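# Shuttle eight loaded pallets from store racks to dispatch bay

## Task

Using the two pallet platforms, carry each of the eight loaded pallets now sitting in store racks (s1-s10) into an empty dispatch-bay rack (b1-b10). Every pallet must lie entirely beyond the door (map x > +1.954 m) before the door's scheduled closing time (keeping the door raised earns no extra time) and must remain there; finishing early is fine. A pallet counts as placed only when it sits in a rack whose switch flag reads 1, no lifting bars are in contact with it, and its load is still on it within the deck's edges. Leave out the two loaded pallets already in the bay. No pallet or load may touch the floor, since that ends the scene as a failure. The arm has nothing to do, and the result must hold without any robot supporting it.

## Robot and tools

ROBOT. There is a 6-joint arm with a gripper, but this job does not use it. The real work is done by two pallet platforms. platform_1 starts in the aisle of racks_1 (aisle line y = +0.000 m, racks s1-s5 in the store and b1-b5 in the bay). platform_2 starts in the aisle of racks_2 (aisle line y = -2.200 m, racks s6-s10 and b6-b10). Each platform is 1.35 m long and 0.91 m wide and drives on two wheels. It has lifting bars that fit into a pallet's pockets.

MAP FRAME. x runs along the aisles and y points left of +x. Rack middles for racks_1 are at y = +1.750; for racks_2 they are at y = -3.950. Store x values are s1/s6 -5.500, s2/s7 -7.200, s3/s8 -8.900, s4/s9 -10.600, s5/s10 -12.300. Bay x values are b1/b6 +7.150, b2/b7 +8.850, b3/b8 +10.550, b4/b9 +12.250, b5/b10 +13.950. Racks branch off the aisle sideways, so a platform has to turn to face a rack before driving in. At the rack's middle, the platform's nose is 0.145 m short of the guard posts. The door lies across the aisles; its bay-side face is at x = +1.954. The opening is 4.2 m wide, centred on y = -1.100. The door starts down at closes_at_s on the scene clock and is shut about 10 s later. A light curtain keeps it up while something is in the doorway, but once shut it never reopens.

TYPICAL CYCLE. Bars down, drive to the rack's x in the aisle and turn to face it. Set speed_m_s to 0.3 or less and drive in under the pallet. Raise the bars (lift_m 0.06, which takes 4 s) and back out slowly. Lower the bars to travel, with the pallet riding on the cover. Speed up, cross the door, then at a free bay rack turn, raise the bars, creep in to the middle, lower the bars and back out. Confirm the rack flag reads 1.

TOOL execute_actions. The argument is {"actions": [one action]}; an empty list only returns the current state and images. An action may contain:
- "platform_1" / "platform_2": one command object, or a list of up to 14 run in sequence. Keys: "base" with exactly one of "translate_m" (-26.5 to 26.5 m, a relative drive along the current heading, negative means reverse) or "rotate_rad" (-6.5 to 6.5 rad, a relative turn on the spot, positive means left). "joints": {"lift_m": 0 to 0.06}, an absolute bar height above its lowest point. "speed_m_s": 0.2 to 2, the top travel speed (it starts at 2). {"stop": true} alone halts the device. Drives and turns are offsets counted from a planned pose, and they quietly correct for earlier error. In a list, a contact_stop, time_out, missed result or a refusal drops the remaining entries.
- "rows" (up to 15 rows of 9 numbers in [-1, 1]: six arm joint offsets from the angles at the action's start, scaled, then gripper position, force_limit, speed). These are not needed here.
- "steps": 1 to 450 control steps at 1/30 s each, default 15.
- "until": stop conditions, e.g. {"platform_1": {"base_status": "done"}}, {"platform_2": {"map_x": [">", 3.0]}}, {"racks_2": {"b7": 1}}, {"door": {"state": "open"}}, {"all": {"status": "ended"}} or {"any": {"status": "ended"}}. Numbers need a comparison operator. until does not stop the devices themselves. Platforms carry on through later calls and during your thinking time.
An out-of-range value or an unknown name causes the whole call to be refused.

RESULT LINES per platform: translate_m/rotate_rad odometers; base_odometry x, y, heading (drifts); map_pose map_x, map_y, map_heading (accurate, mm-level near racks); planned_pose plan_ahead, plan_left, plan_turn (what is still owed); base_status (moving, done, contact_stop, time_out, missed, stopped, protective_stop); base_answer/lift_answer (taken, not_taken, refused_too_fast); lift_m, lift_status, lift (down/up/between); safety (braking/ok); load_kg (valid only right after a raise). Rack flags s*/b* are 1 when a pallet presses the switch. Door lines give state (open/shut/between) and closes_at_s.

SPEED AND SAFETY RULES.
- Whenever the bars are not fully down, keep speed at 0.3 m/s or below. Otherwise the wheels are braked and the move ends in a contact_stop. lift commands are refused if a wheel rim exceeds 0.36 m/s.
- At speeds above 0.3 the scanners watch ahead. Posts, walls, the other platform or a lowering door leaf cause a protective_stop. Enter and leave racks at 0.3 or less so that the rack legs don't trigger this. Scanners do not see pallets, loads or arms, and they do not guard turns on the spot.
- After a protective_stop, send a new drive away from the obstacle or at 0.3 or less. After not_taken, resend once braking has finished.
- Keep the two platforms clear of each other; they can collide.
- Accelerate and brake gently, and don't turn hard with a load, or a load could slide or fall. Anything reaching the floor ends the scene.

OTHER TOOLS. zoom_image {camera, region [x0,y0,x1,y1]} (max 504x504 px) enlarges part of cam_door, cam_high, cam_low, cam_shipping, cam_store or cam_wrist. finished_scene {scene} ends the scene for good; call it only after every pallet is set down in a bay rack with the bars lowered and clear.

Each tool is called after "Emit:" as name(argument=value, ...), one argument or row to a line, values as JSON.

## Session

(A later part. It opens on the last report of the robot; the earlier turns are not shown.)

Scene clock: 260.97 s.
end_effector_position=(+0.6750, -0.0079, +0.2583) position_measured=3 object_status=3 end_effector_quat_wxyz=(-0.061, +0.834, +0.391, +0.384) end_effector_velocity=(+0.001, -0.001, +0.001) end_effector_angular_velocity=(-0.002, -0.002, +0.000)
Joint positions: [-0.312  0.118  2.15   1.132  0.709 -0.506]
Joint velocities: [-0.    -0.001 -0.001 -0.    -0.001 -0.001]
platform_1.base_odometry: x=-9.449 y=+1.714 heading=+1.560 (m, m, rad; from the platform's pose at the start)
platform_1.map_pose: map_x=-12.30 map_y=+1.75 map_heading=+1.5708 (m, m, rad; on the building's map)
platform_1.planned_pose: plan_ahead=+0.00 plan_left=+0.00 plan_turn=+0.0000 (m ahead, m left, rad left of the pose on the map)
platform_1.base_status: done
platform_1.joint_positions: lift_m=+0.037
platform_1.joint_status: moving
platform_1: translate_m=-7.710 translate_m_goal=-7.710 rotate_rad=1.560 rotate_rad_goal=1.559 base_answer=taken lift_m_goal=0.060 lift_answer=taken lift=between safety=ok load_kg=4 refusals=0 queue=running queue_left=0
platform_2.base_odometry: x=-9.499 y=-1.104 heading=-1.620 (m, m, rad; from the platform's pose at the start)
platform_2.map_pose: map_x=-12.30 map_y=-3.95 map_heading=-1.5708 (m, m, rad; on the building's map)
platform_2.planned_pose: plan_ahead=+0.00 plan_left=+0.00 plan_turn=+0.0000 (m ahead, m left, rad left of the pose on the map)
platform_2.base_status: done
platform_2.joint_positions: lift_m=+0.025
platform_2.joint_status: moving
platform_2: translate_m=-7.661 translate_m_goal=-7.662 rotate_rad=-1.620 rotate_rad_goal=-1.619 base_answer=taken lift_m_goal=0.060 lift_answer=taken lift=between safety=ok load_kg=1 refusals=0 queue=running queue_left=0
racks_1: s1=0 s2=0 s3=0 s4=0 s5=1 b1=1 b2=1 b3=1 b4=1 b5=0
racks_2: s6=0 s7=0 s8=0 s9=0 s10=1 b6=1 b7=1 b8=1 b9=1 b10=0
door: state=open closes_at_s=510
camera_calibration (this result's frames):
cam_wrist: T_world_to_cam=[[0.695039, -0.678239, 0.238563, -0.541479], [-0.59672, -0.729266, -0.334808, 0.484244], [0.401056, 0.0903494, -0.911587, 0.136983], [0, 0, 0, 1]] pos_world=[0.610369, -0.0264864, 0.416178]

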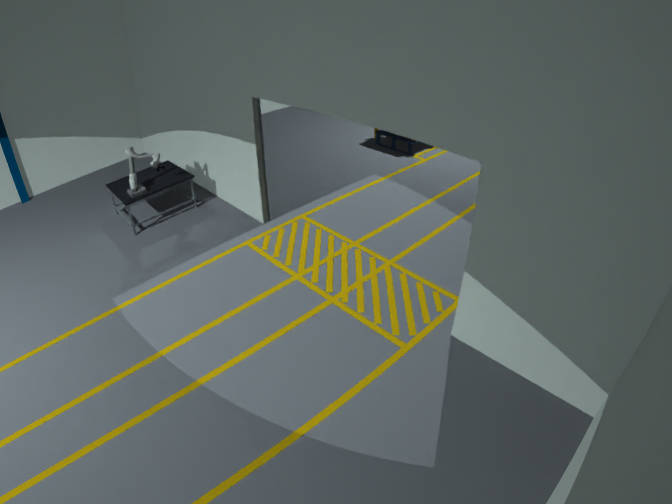

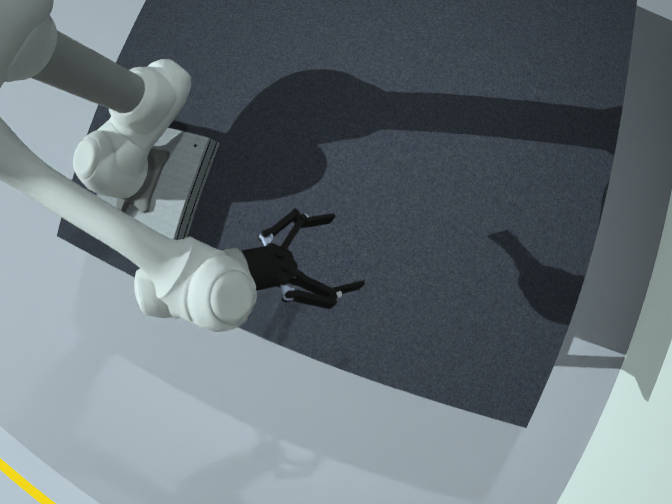

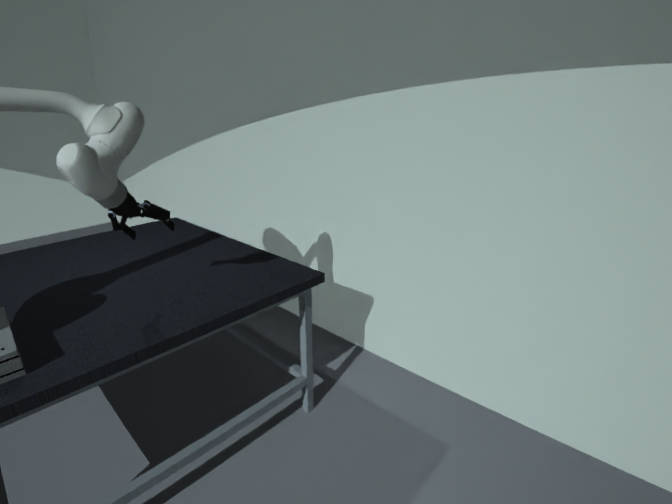

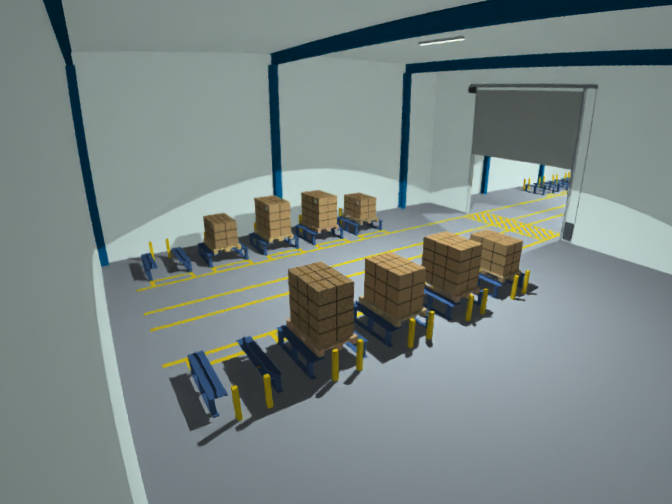

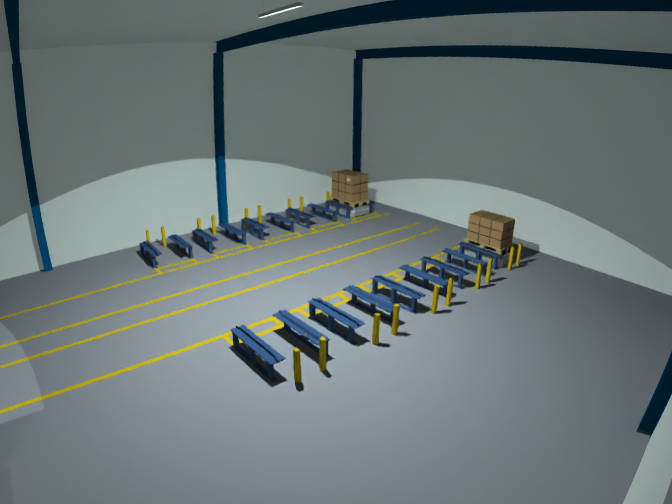

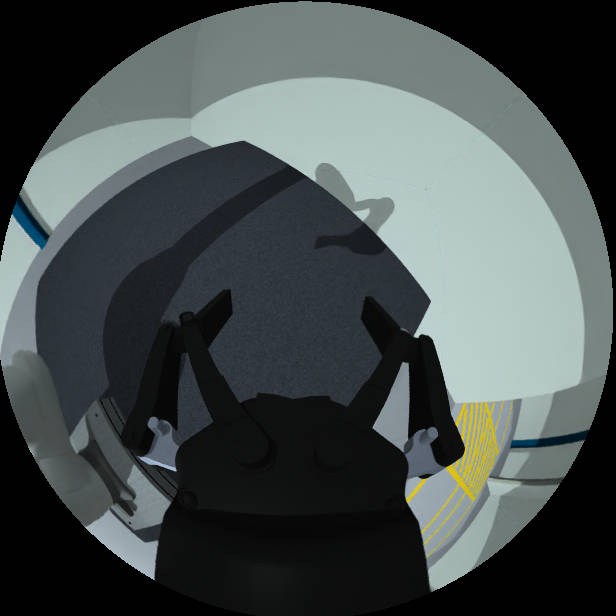

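Emit:
execute_actions(
  actions=[
    {"platform_1":[{"joints":{"lift_m":0.06}},{"base":{"translate_m":-1.75},"speed_m_s":0.3},{"base":{"rotate_rad":-1.5708},"joints":{"lift_m":0},"speed_m_s":2},{"base":{"translate_m":26.25}},{"base":{"rotate_rad":1.5708},"joints":{"lift_m":0.055}},{"base":{"translate_m":1.75},"joints":{"lift_m":0.06},"speed_m_s":0.3},{"joints":{"lift_m":0}}],"platform_2":[{"joints":{"lift_m":0.06}},{"base":{"translate_m":-1.75},"speed_m_s":0.3},{"base":{"rotate_rad":1.5708},"joints":{"lift_m":0},"speed_m_s":2},{"base":{"translate_m":26.25}},{"base":{"rotate_rad":-1.5708},"joints":{"lift_m":0.055}},{"base":{"translate_m":1.75},"joints":{"lift_m":0.06},"speed_m_s":0.3},{"joints":{"lift_m":0}}],"steps":450},
  ],
)

Emit:
execute_actions(
  actions=[
    {"steps":450,"until":{"platform_1":{"queue":["!=","running"]}}},
  ],
)

Emit:
zoom_image(
  camera="cam_shipping",
  region=[110, 180, 400, 430],
)

Scene clock: 276.70 s.
end_effector_position=(+0.6750, -0.0079, +0.2583) position_measured=3 object_status=3 end_effector_quat_wxyz=(-0.061, +0.834, +0.391, +0.384) end_effector_velocity=(+0.000, +0.000, +0.000) end_effector_angular_velocity=(-0.000, -0.001, +0.001)
Joint positions: [-0.312  0.118  2.15   1.132  0.709 -0.506]
Joint velocities: [ 0.    -0.    -0.    -0.     0.001 -0.   ]
platform_1.base_odometry: x=-7.433 y=-0.070 heading=-0.017 (m, m, rad; from the platform's pose at the start)
platform_1.map_pose: map_x=-10.23 map_y=+0.00 map_heading=-0.0044 (m, m, rad; on the building's map)
platform_1.planned_pose: plan_ahead=+24.18 plan_left=+0.11 plan_turn=+0.0044 (m ahead, m left, rad left of the pose on the map)
platform_1.base_status: moving
platform_1.joint_positions: lift_m=+0.000
platform_1.joint_status: done
platform_1: translate_m=-7.384 translate_m_goal=16.790 rotate_rad=-0.017 rotate_rad_goal=-0.015 base_answer=taken lift_m_goal=0.000 lift_answer=taken lift=down safety=ok load_kg=-47 refusals=0 queue=running queue_left=3
platform_2.base_odometry: x=-8.633 y=+0.615 heading=-0.049 (m, m, rad; from the platform's pose at the start)
platform_2.map_pose: map_x=-11.50 map_y=-2.20 map_heading=+0.0000 (m, m, rad; on the building's map)
platform_2.planned_pose: plan_ahead=+25.45 plan_left=+0.00 plan_turn=+0.0000 (m ahead, m left, rad left of the pose on the map)
platform_2.base_status: moving
platform_2.joint_positions: lift_m=+0.000
platform_2.joint_status: done
platform_2: translate_m=-8.619 translate_m_goal=16.829 rotate_rad=-0.049 rotate_rad_goal=-0.051 base_answer=taken lift_m_goal=0.000 lift_answer=taken lift=down safety=ok load_kg=-47 refusals=0 queue=running queue_left=3
racks_1: s1=0 s2=0 s3=0 s4=0 s5=0 b1=1 b2=1 b3=1 b4=1 b5=0
racks_2: s6=0 s7=0 s8=0 s9=0 s10=0 b6=1 b7=1 b8=1 b9=1 b10=0
door: state=open closes_at_s=510
camera_calibration (this result's frames):
cam_wrist: T_world_to_cam=[[0.695039, -0.678239, 0.238563, -0.541479], [-0.59672, -0.729266, -0.334808, 0.484244], [0.401056, 0.0903494, -0.911587, 0.136983], [0, 0, 0, 1]] pos_world=[0.610369, -0.0264864, 0.416178]

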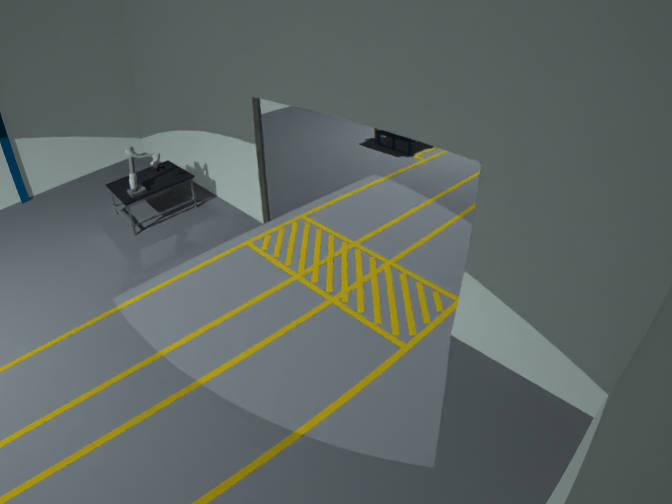

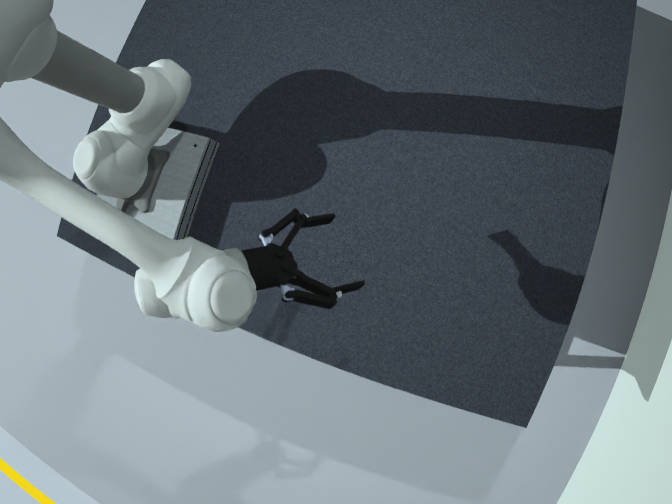

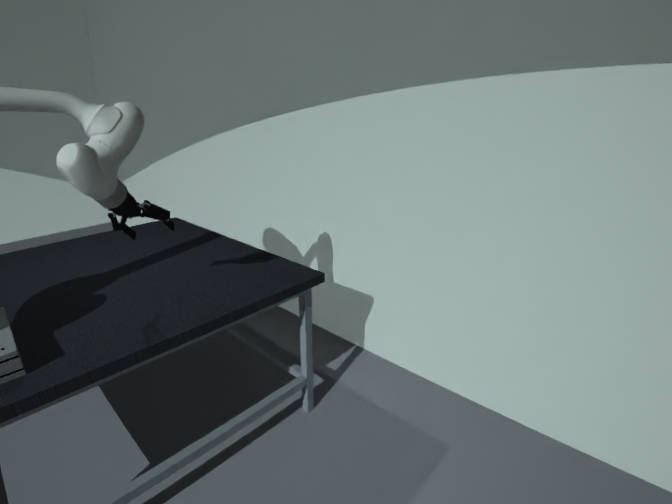

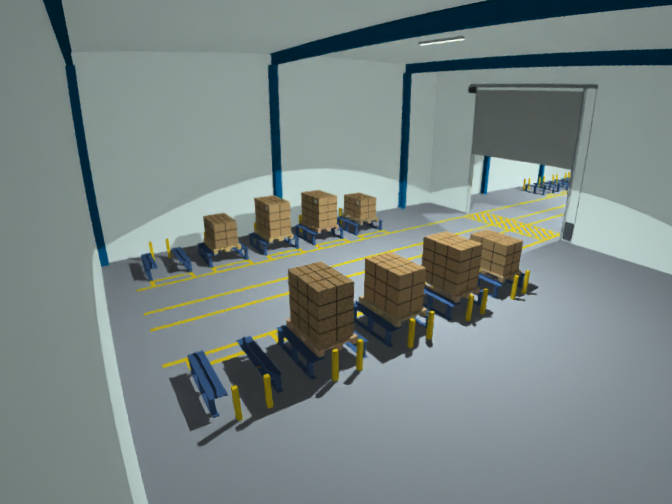

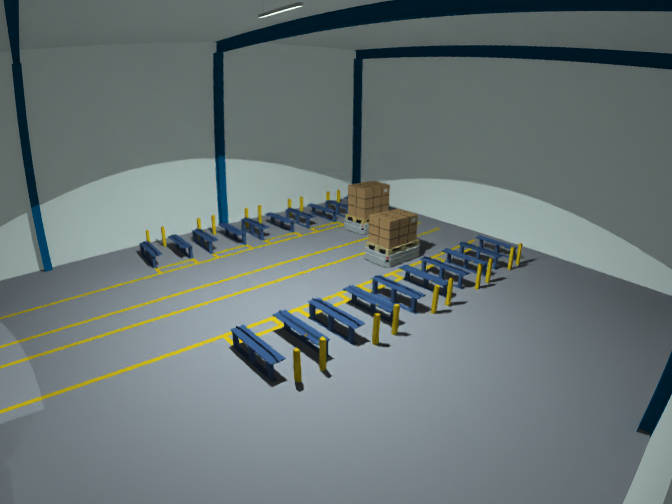

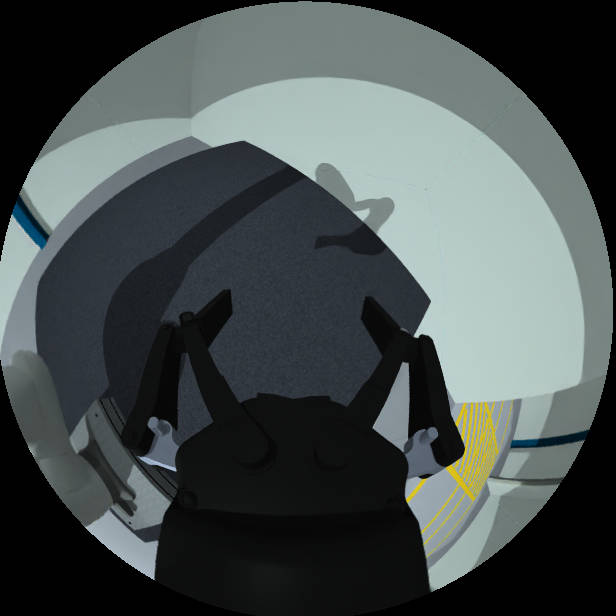

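Scene clock: 291.70 s.
end_effector_position=(+0.6750, -0.0079, +0.2583) position_measured=3 object_status=3 end_effector_quat_wxyz=(-0.061, +0.834, +0.391, +0.384) end_effector_velocity=(-0.000, +0.000, +0.000) end_effector_angular_velocity=(+0.000, +0.001, +0.001)
Joint positions: [-0.312  0.118  2.15   1.132  0.709 -0.506]
Joint velocities: [-0.    -0.001 -0.    -0.002  0.001  0.002]
platform_1.base_odometry: x=+16.772 y=-0.339 heading=-0.010 (m, m, rad; from the platform's pose at the start)
platform_1.map_pose: map_x=+13.92 map_y=+0.00 map_heading=+0.0000 (m, m, rad; on the building's map)
platform_1.planned_pose: plan_ahead=+0.03 plan_left=+0.00 plan_turn=+0.0000 (m ahead, m left, rad left of the pose on the map)
platform_1.base_status: moving
platform_1.joint_positions: lift_m=+0.000
platform_1.joint_status: done
platform_1: translate_m=16.785 translate_m_goal=16.790 rotate_rad=-0.010 rotate_rad_goal=-0.008 base_answer=taken lift_m_goal=0.000 lift_answer=taken lift=down safety=ok load_kg=-47 refusals=0 queue=running queue_left=3
platform_2.base_odometry: x=+16.404 y=-0.626 heading=-0.051 (m, m, rad; from the platform's pose at the start)
platform_2.map_pose: map_x=+13.54 map_y=-2.20 map_heading=+0.0000 (m, m, rad; on the building's map)
platform_2.planned_pose: plan_ahead=+0.41 plan_left=+0.00 plan_turn=+0.0000 (m ahead, m left, rad left of the pose on the map)
platform_2.base_status: moving
platform_2.joint_positions: lift_m=+0.000
platform_2.joint_status: done
platform_2: translate_m=16.442 translate_m_goal=16.829 rotate_rad=-0.051 rotate_rad_goal=-0.053 base_answer=taken lift_m_goal=0.000 lift_answer=taken lift=down safety=ok load_kg=-47 refusals=0 queue=running queue_left=3
racks_1: s1=0 s2=0 s3=0 s4=0 s5=0 b1=1 b2=1 b3=1 b4=1 b5=0
racks_2: s6=0 s7=0 s8=0 s9=0 s10=0 b6=1 b7=1 b8=1 b9=1 b10=0
door: state=open closes_at_s=510
camera_calibration (this result's frames):
cam_wrist: T_world_to_cam=[[0.695039, -0.678239, 0.238563, -0.541479], [-0.59672, -0.729266, -0.334808, 0.484244], [0.401056, 0.0903493, -0.911587, 0.136983], [0, 0, 0, 1]] pos_world=[0.610369, -0.0264864, 0.416178]

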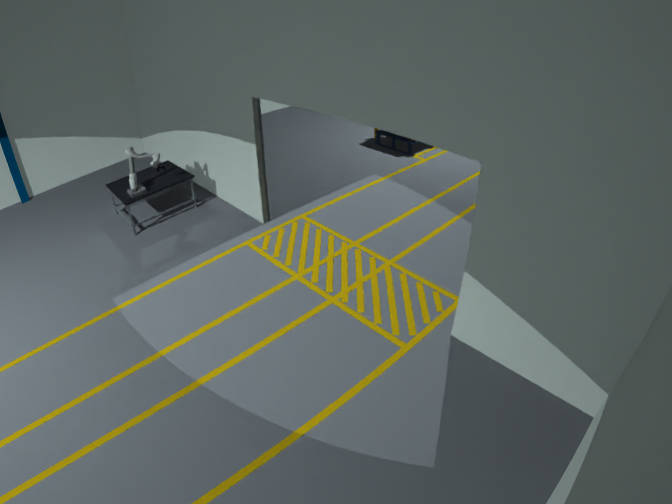

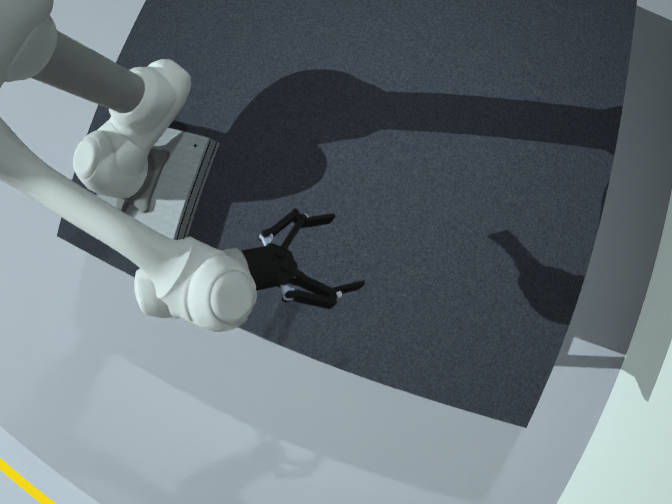

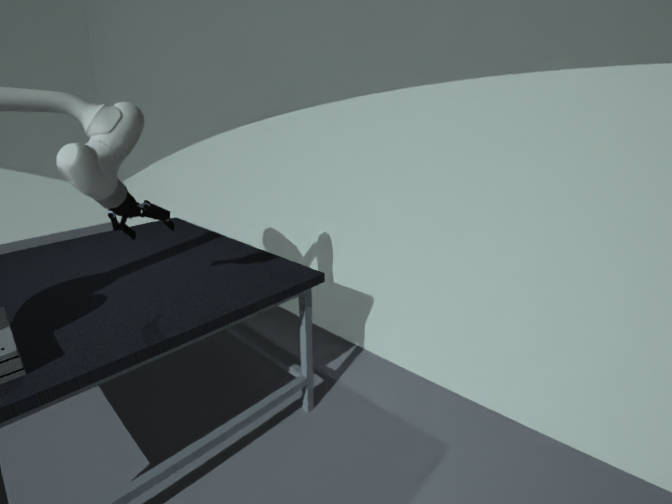

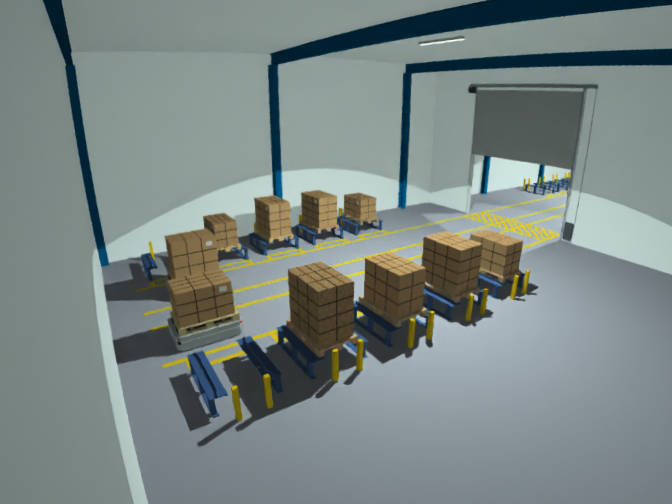

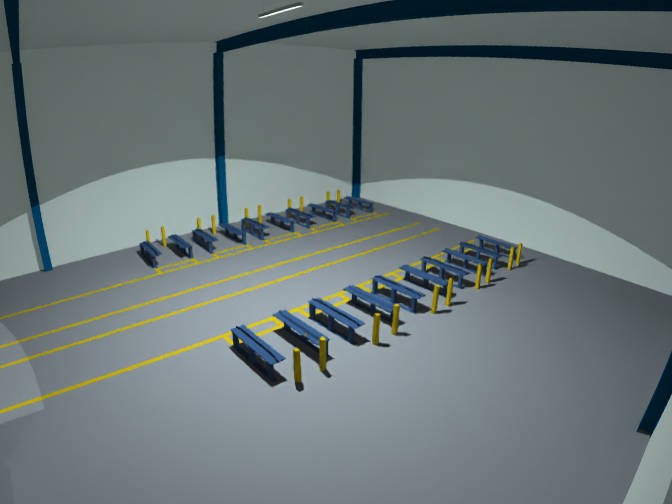

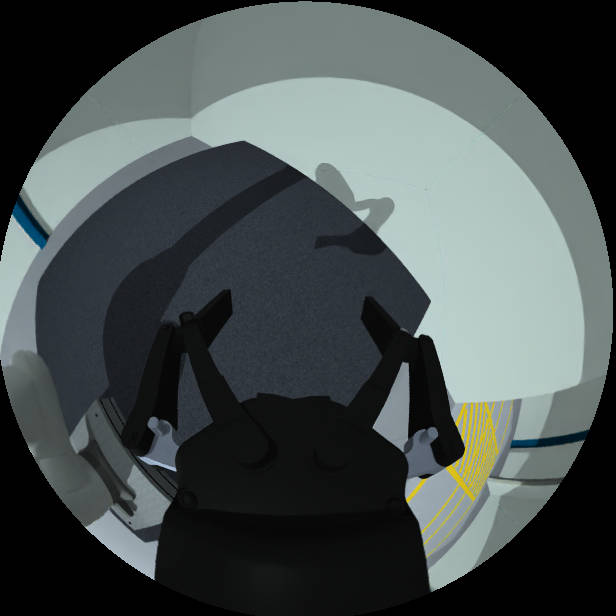

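Region (110, 180, 400, 430) of cam_shipping's 672x504 image, scaled by 1.738, with more detail than that image has; it fills the top 434 rows of this view, and the rest is white.

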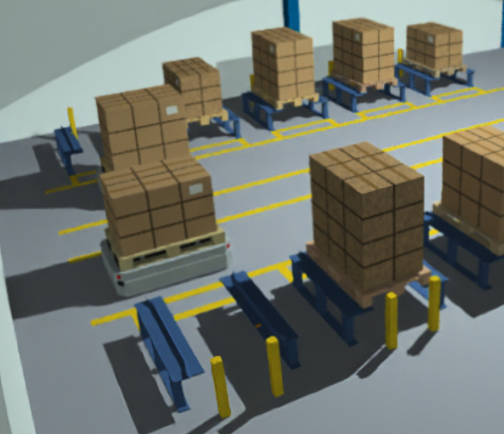

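Emit:
execute_actions(
  actions=[
    {"steps":450,"until":{"platform_1":{"queue_left":["<=",0],"lift_m":["<=",0.025]},"platform_2":{"queue_left":["<=",0],"lift_m":["<=",0.025]},"racks_1":{"b5":1},"racks_2":{"b10":1}}},
  ],
)

Emit:
zoom_image(
  camera="cam_shipping",
  region=[120, 200, 320, 430],
)

Scene clock: 306.87 s.
end_effector_position=(+0.6750, -0.0079, +0.2583) position_measured=3 object_status=3 end_effector_quat_wxyz=(-0.061, +0.834, +0.391, +0.384) end_effector_velocity=(+0.000, +0.000, +0.001) end_effector_angular_velocity=(-0.000, -0.002, +0.002)
Joint positions: [-0.312  0.118  2.15   1.132  0.709 -0.506]
Joint velocities: [ 0.    -0.001 -0.001  0.     0.001 -0.001]
platform_1.base_odometry: x=+16.818 y=+1.411 heading=+1.568 (m, m, rad; from the platform's pose at the start)
platform_1.map_pose: map_x=+13.95 map_y=+1.75 map_heading=+1.5708 (m, m, rad; on the building's map)
platform_1.planned_pose: plan_ahead=+0.00 plan_left=+0.00 plan_turn=+0.0000 (m ahead, m left, rad left of the pose on the map)
platform_1.base_status: done
platform_1.joint_positions: lift_m=+0.005
platform_1.joint_status: moving
platform_1: translate_m=18.571 translate_m_goal=18.570 rotate_rad=1.568 rotate_rad_goal=1.567 base_answer=taken lift_m_goal=0.000 lift_answer=taken lift=between safety=ok load_kg=-34 refusals=0 queue=running queue_left=0
platform_2.base_odometry: x=+16.738 y=-2.395 heading=-1.626 (m, m, rad; from the platform's pose at the start)
platform_2.map_pose: map_x=+13.95 map_y=-3.95 map_heading=-1.5708 (m, m, rad; on the building's map)
platform_2.planned_pose: plan_ahead=+0.00 plan_left=+0.00 plan_turn=+0.0000 (m ahead, m left, rad left of the pose on the map)
platform_2.base_status: done
platform_2.joint_positions: lift_m=+0.025
platform_2.joint_status: moving
platform_2: translate_m=18.609 translate_m_goal=18.609 rotate_rad=-1.626 rotate_rad_goal=-1.625 base_answer=taken lift_m_goal=0.000 lift_answer=taken lift=between safety=ok load_kg=-35 refusals=0 queue=running queue_left=0
racks_1: s1=0 s2=0 s3=0 s4=0 s5=0 b1=1 b2=1 b3=1 b4=1 b5=1
racks_2: s6=0 s7=0 s8=0 s9=0 s10=0 b6=1 b7=1 b8=1 b9=1 b10=1
door: state=open closes_at_s=510
camera_calibration (this result's frames):
cam_wrist: T_world_to_cam=[[0.695039, -0.678239, 0.238563, -0.541479], [-0.59672, -0.729266, -0.334808, 0.484244], [0.401056, 0.0903495, -0.911587, 0.136983], [0, 0, 0, 1]] pos_world=[0.610369, -0.0264865, 0.416178]

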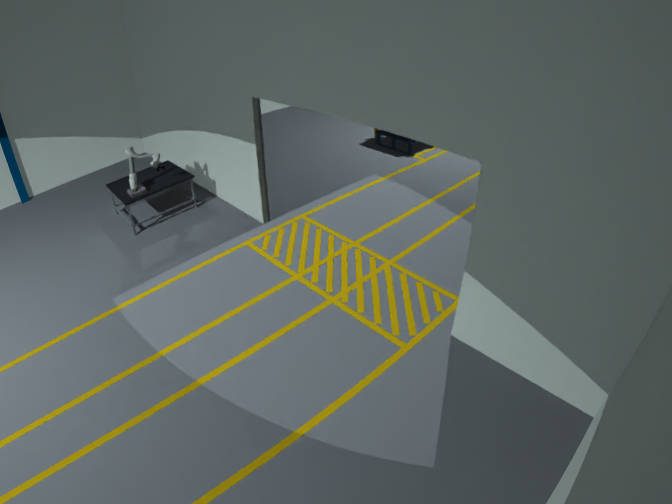

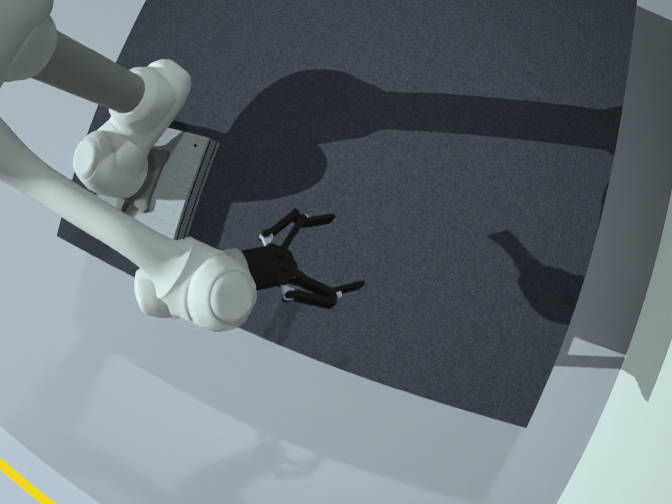

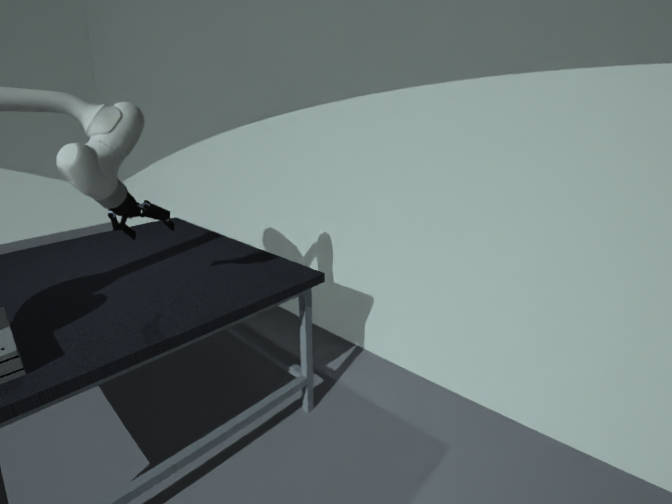

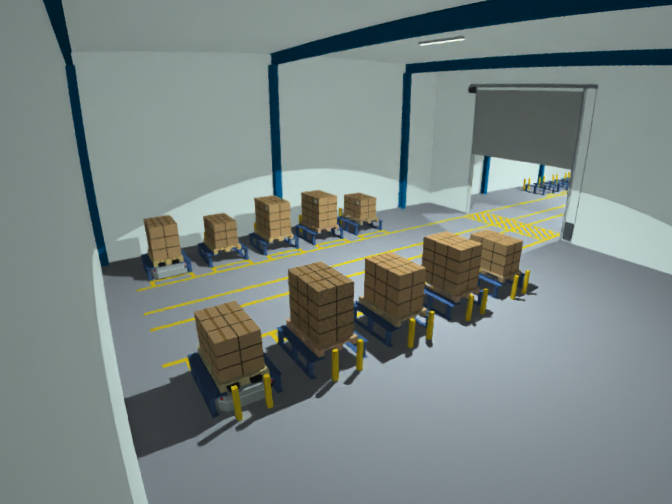

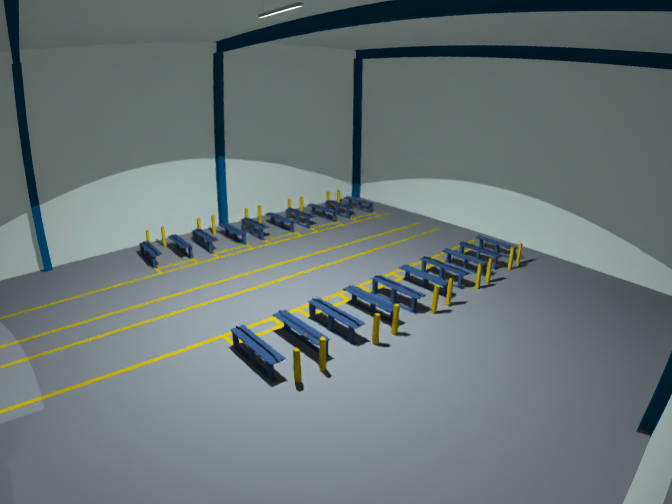

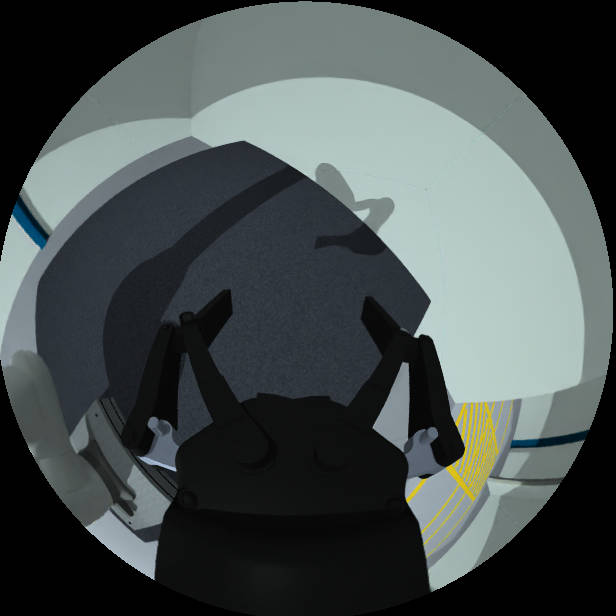

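Region (120, 200, 320, 430) of cam_shipping's 672x504 image, scaled by 2.191, with more detail than that image has; it fills the left 438 columns of this view, and the rest is white.

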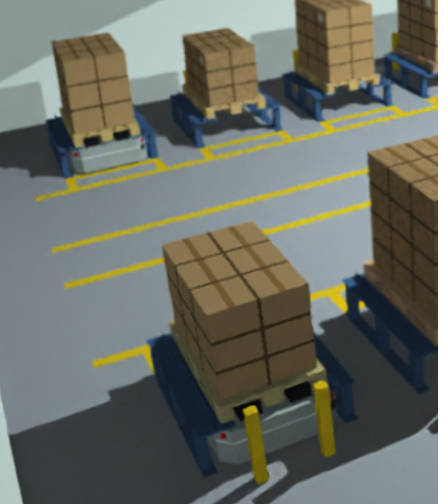

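Emit:
zoom_image(
  camera="cam_shipping",
  region=[200, 360, 290, 420],
)

Emit:
zoom_image(
  camera="cam_shipping",
  region=[135, 240, 205, 290],
)

Emit:
execute_actions(
  actions=[],
)

Region (200, 360, 290, 420) of cam_shipping's 672x504 image, scaled by 5.600, with more detail than that image has.

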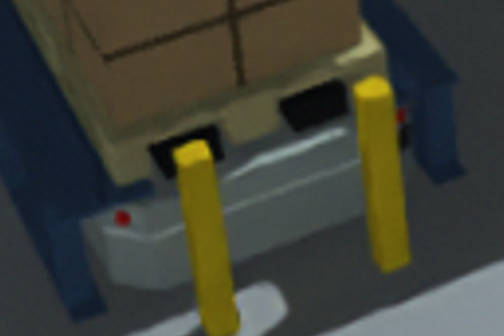

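Region (135, 240, 205, 290) of cam_shipping's 672x504 image, scaled by 7.200, with more detail than that image has; it fills the top 360 rows of this view, and the rest is white.

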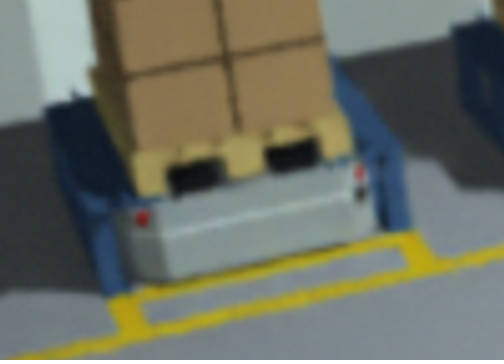

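Scene clock: 307.53 s.
end_effector_position=(+0.6750, -0.0079, +0.2583) position_measured=3 object_status=3 end_effector_quat_wxyz=(-0.061, +0.834, +0.391, +0.384) end_effector_velocity=(+0.000, +0.000, +0.000) end_effector_angular_velocity=(+0.002, -0.000, +0.000)
Joint positions: [-0.312  0.118  2.15   1.132  0.709 -0.506]
Joint velocities: [-0.     0.    -0.     0.001  0.001  0.   ]
platform_1.base_odometry: x=+16.818 y=+1.411 heading=+1.568 (m, m, rad; from the platform's pose at the start)
platform_1.map_pose: map_x=+13.95 map_y=+1.75 map_heading=+1.5708 (m, m, rad; on the building's map)
platform_1.planned_pose: plan_ahead=+0.00 plan_left=+0.00 plan_turn=+0.0000 (m ahead, m left, rad left of the pose on the map)
platform_1.base_status: done
platform_1.joint_positions: lift_m=+0.000
platform_1.joint_status: done
platform_1: translate_m=18.571 translate_m_goal=18.570 rotate_rad=1.568 rotate_rad_goal=1.567 base_answer=taken lift_m_goal=0.000 lift_answer=taken lift=down safety=ok load_kg=-47 refusals=0 queue=done queue_left=0
platform_2.base_odometry: x=+16.738 y=-2.395 heading=-1.626 (m, m, rad; from the platform's pose at the start)
platform_2.map_pose: map_x=+13.95 map_y=-3.95 map_heading=-1.5708 (m, m, rad; on the building's map)
platform_2.planned_pose: plan_ahead=+0.00 plan_left=+0.00 plan_turn=+0.0000 (m ahead, m left, rad left of the pose on the map)
platform_2.base_status: done
platform_2.joint_positions: lift_m=+0.014
platform_2.joint_status: moving
platform_2: translate_m=18.609 translate_m_goal=18.609 rotate_rad=-1.626 rotate_rad_goal=-1.625 base_answer=taken lift_m_goal=0.000 lift_answer=taken lift=between safety=ok load_kg=-35 refusals=0 queue=running queue_left=0
racks_1: s1=0 s2=0 s3=0 s4=0 s5=0 b1=1 b2=1 b3=1 b4=1 b5=1
racks_2: s6=0 s7=0 s8=0 s9=0 s10=0 b6=1 b7=1 b8=1 b9=1 b10=1
door: state=open closes_at_s=510
camera_calibration (this result's frames):
cam_wrist: T_world_to_cam=[[0.695039, -0.678239, 0.238563, -0.541479], [-0.59672, -0.729266, -0.334808, 0.484244], [0.401056, 0.0903493, -0.911587, 0.136983], [0, 0, 0, 1]] pos_world=[0.610369, -0.0264864, 0.416178]

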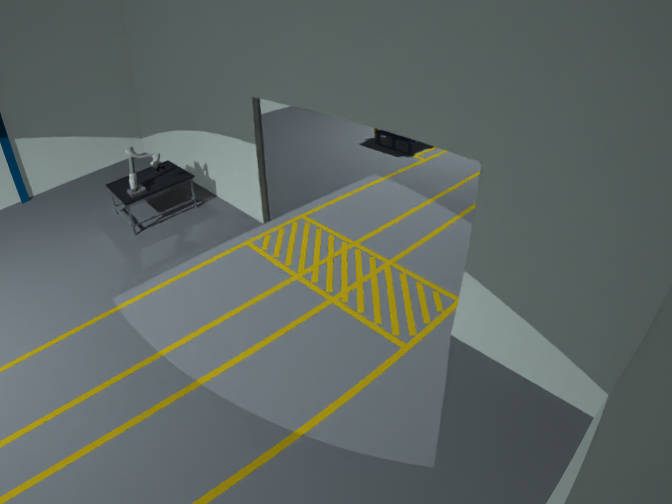

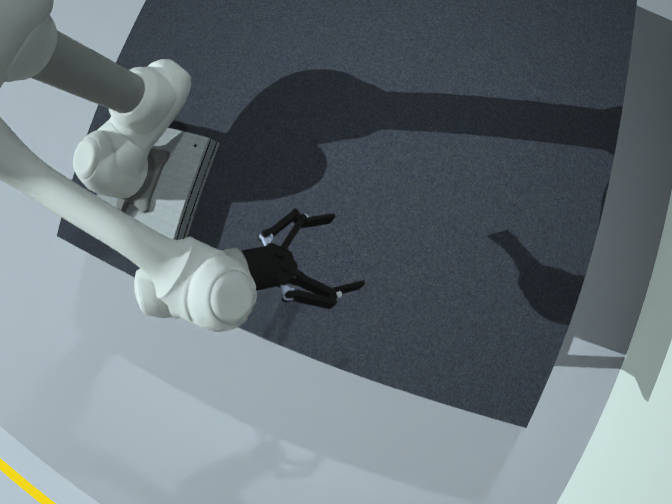

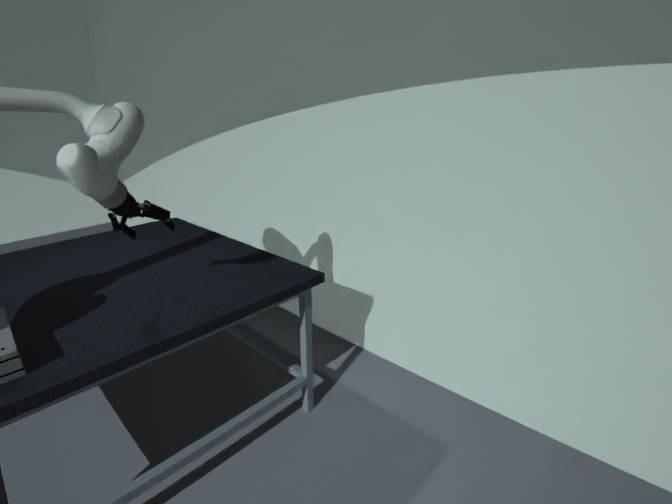

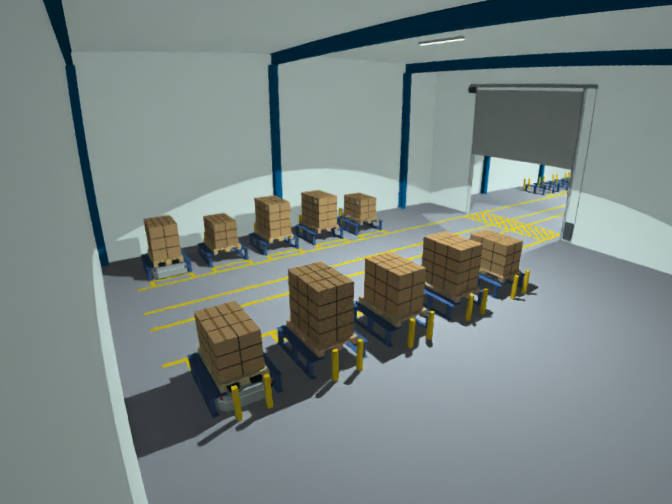

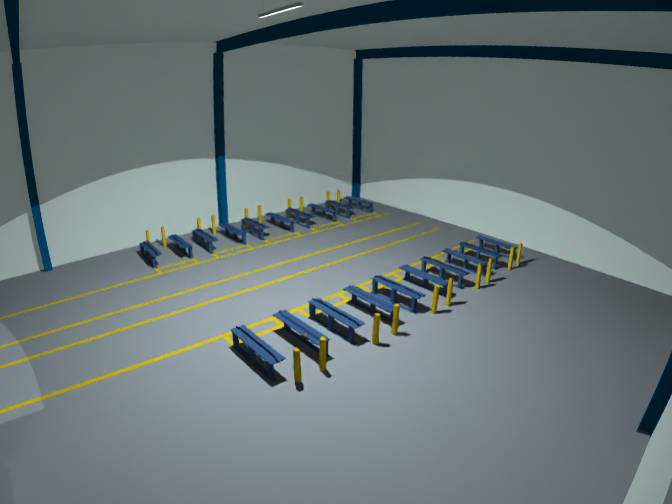

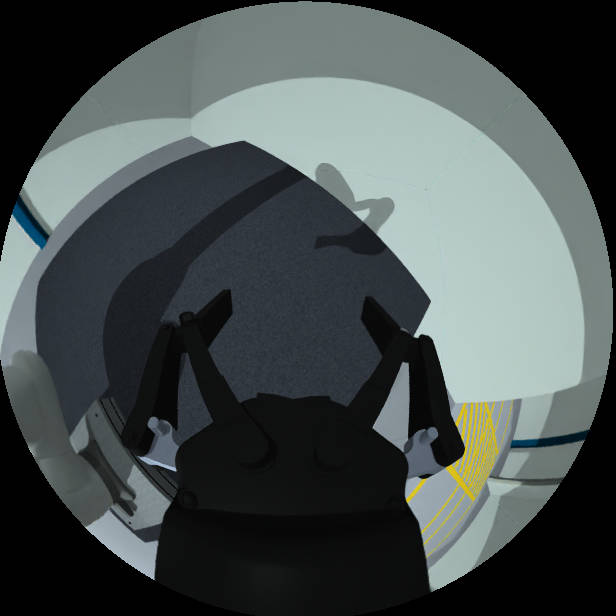

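The bars fit the pockets closely and I can't confirm there's side clearance, so I'll back both platforms out to make sure nothing touches.

Emit:
execute_actions(
  actions=[
    {"platform_1":{"base":{"translate_m":-1.32},"speed_m_s":0.3},"platform_2":{"base":{"translate_m":-1.32},"joints":{"lift_m":0},"speed_m_s":0.3},"steps":240,"until":{"all":{"status":"ended"}}},
  ],
)

Scene clock: 313.80 s.
end_effector_position=(+0.6750, -0.0079, +0.2583) position_measured=3 object_status=3 end_effector_quat_wxyz=(-0.061, +0.834, +0.391, +0.384) end_effector_velocity=(-0.000, +0.000, +0.000) end_effector_angular_velocity=(+0.000, -0.001, +0.001)
Joint positions: [-0.312  0.118  2.15   1.132  0.709 -0.506]
Joint velocities: [ 0.    -0.001  0.     0.     0.001 -0.001]
platform_1.base_odometry: x=+16.814 y=+0.090 heading=+1.566 (m, m, rad; from the platform's pose at the start)
platform_1.map_pose: map_x=+13.95 map_y=+0.43 map_heading=+1.5708 (m, m, rad; on the building's map)
platform_1.planned_pose: plan_ahead=+0.00 plan_left=+0.00 plan_turn=+0.0000 (m ahead, m left, rad left of the pose on the map)
platform_1.base_status: done
platform_1.joint_positions: lift_m=+0.000
platform_1.joint_status: done
platform_1: translate_m=17.250 translate_m_goal=17.251 rotate_rad=1.566 rotate_rad_goal=1.565 base_answer=taken lift_m_goal=0.000 lift_answer=taken lift=down safety=ok load_kg=-47 refusals=0 queue=done queue_left=0
platform_2.base_odometry: x=+16.811 y=-1.085 heading=-1.626 (m, m, rad; from the platform's pose at the start)
platform_2.map_pose: map_x=+13.95 map_y=-2.63 map_heading=-1.5708 (m, m, rad; on the building's map)
platform_2.planned_pose: plan_ahead=+0.00 plan_left=+0.00 plan_turn=+0.0000 (m ahead, m left, rad left of the pose on the map)
platform_2.base_status: done
platform_2.joint_positions: lift_m=+0.000
platform_2.joint_status: done
platform_2: translate_m=17.297 translate_m_goal=17.297 rotate_rad=-1.626 rotate_rad_goal=-1.625 base_answer=taken lift_m_goal=0.000 lift_answer=taken lift=down safety=ok load_kg=-47 refusals=0 queue=done queue_left=0
racks_1: s1=0 s2=0 s3=0 s4=0 s5=0 b1=1 b2=1 b3=1 b4=1 b5=1
racks_2: s6=0 s7=0 s8=0 s9=0 s10=0 b6=1 b7=1 b8=1 b9=1 b10=1
door: state=open closes_at_s=510
camera_calibration (this result's frames):
cam_wrist: T_world_to_cam=[[0.695039, -0.678239, 0.238563, -0.541479], [-0.59672, -0.729266, -0.334808, 0.484244], [0.401056, 0.0903493, -0.911587, 0.136983], [0, 0, 0, 1]] pos_world=[0.610369, -0.0264864, 0.416178]

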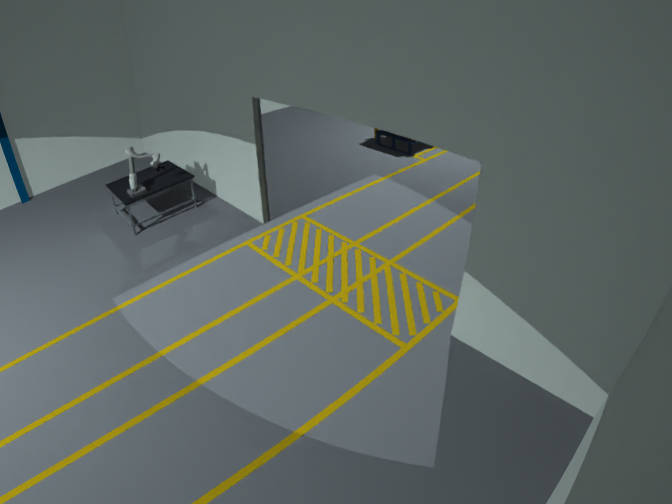

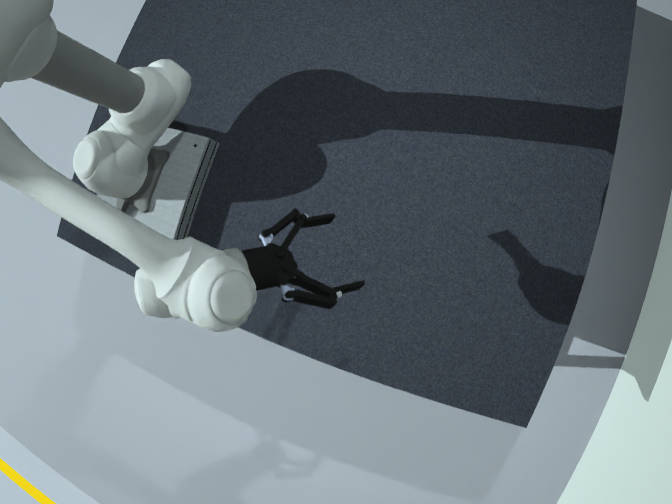

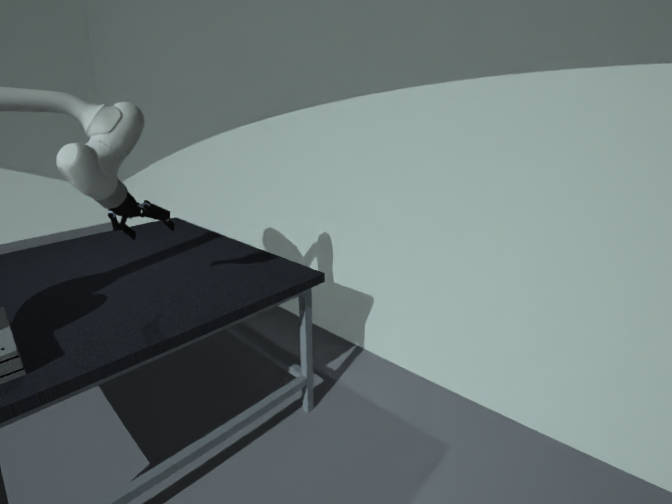

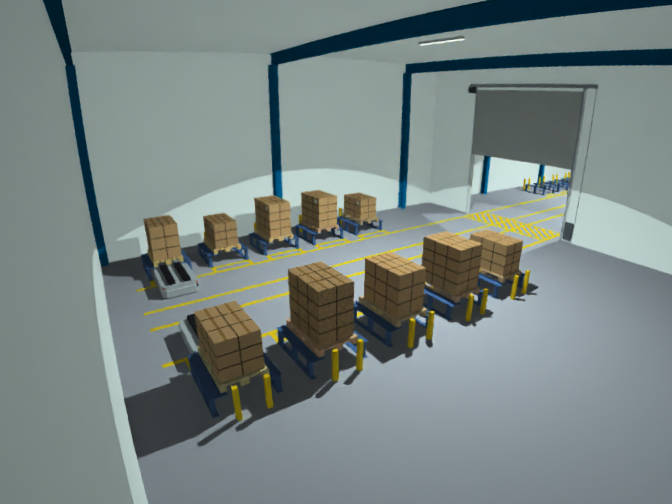

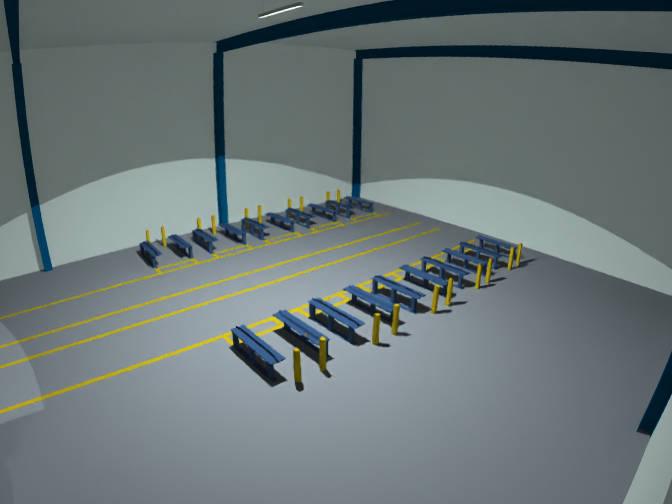

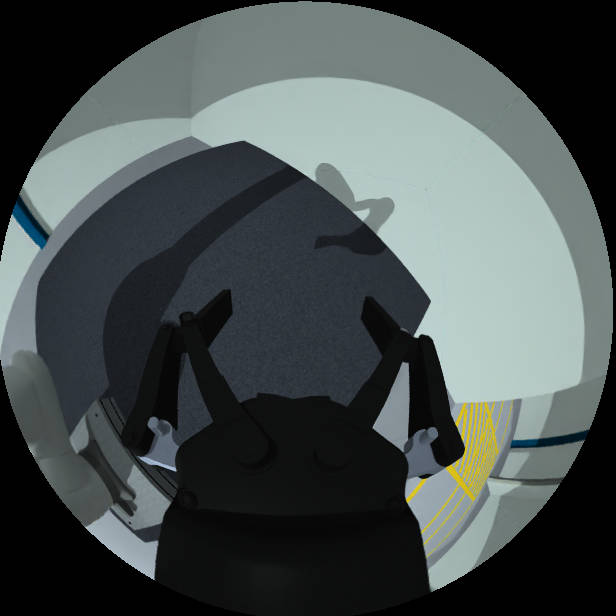

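Emit:
finished_scene(
  scene=1,
)

The scene is finished: the task was done.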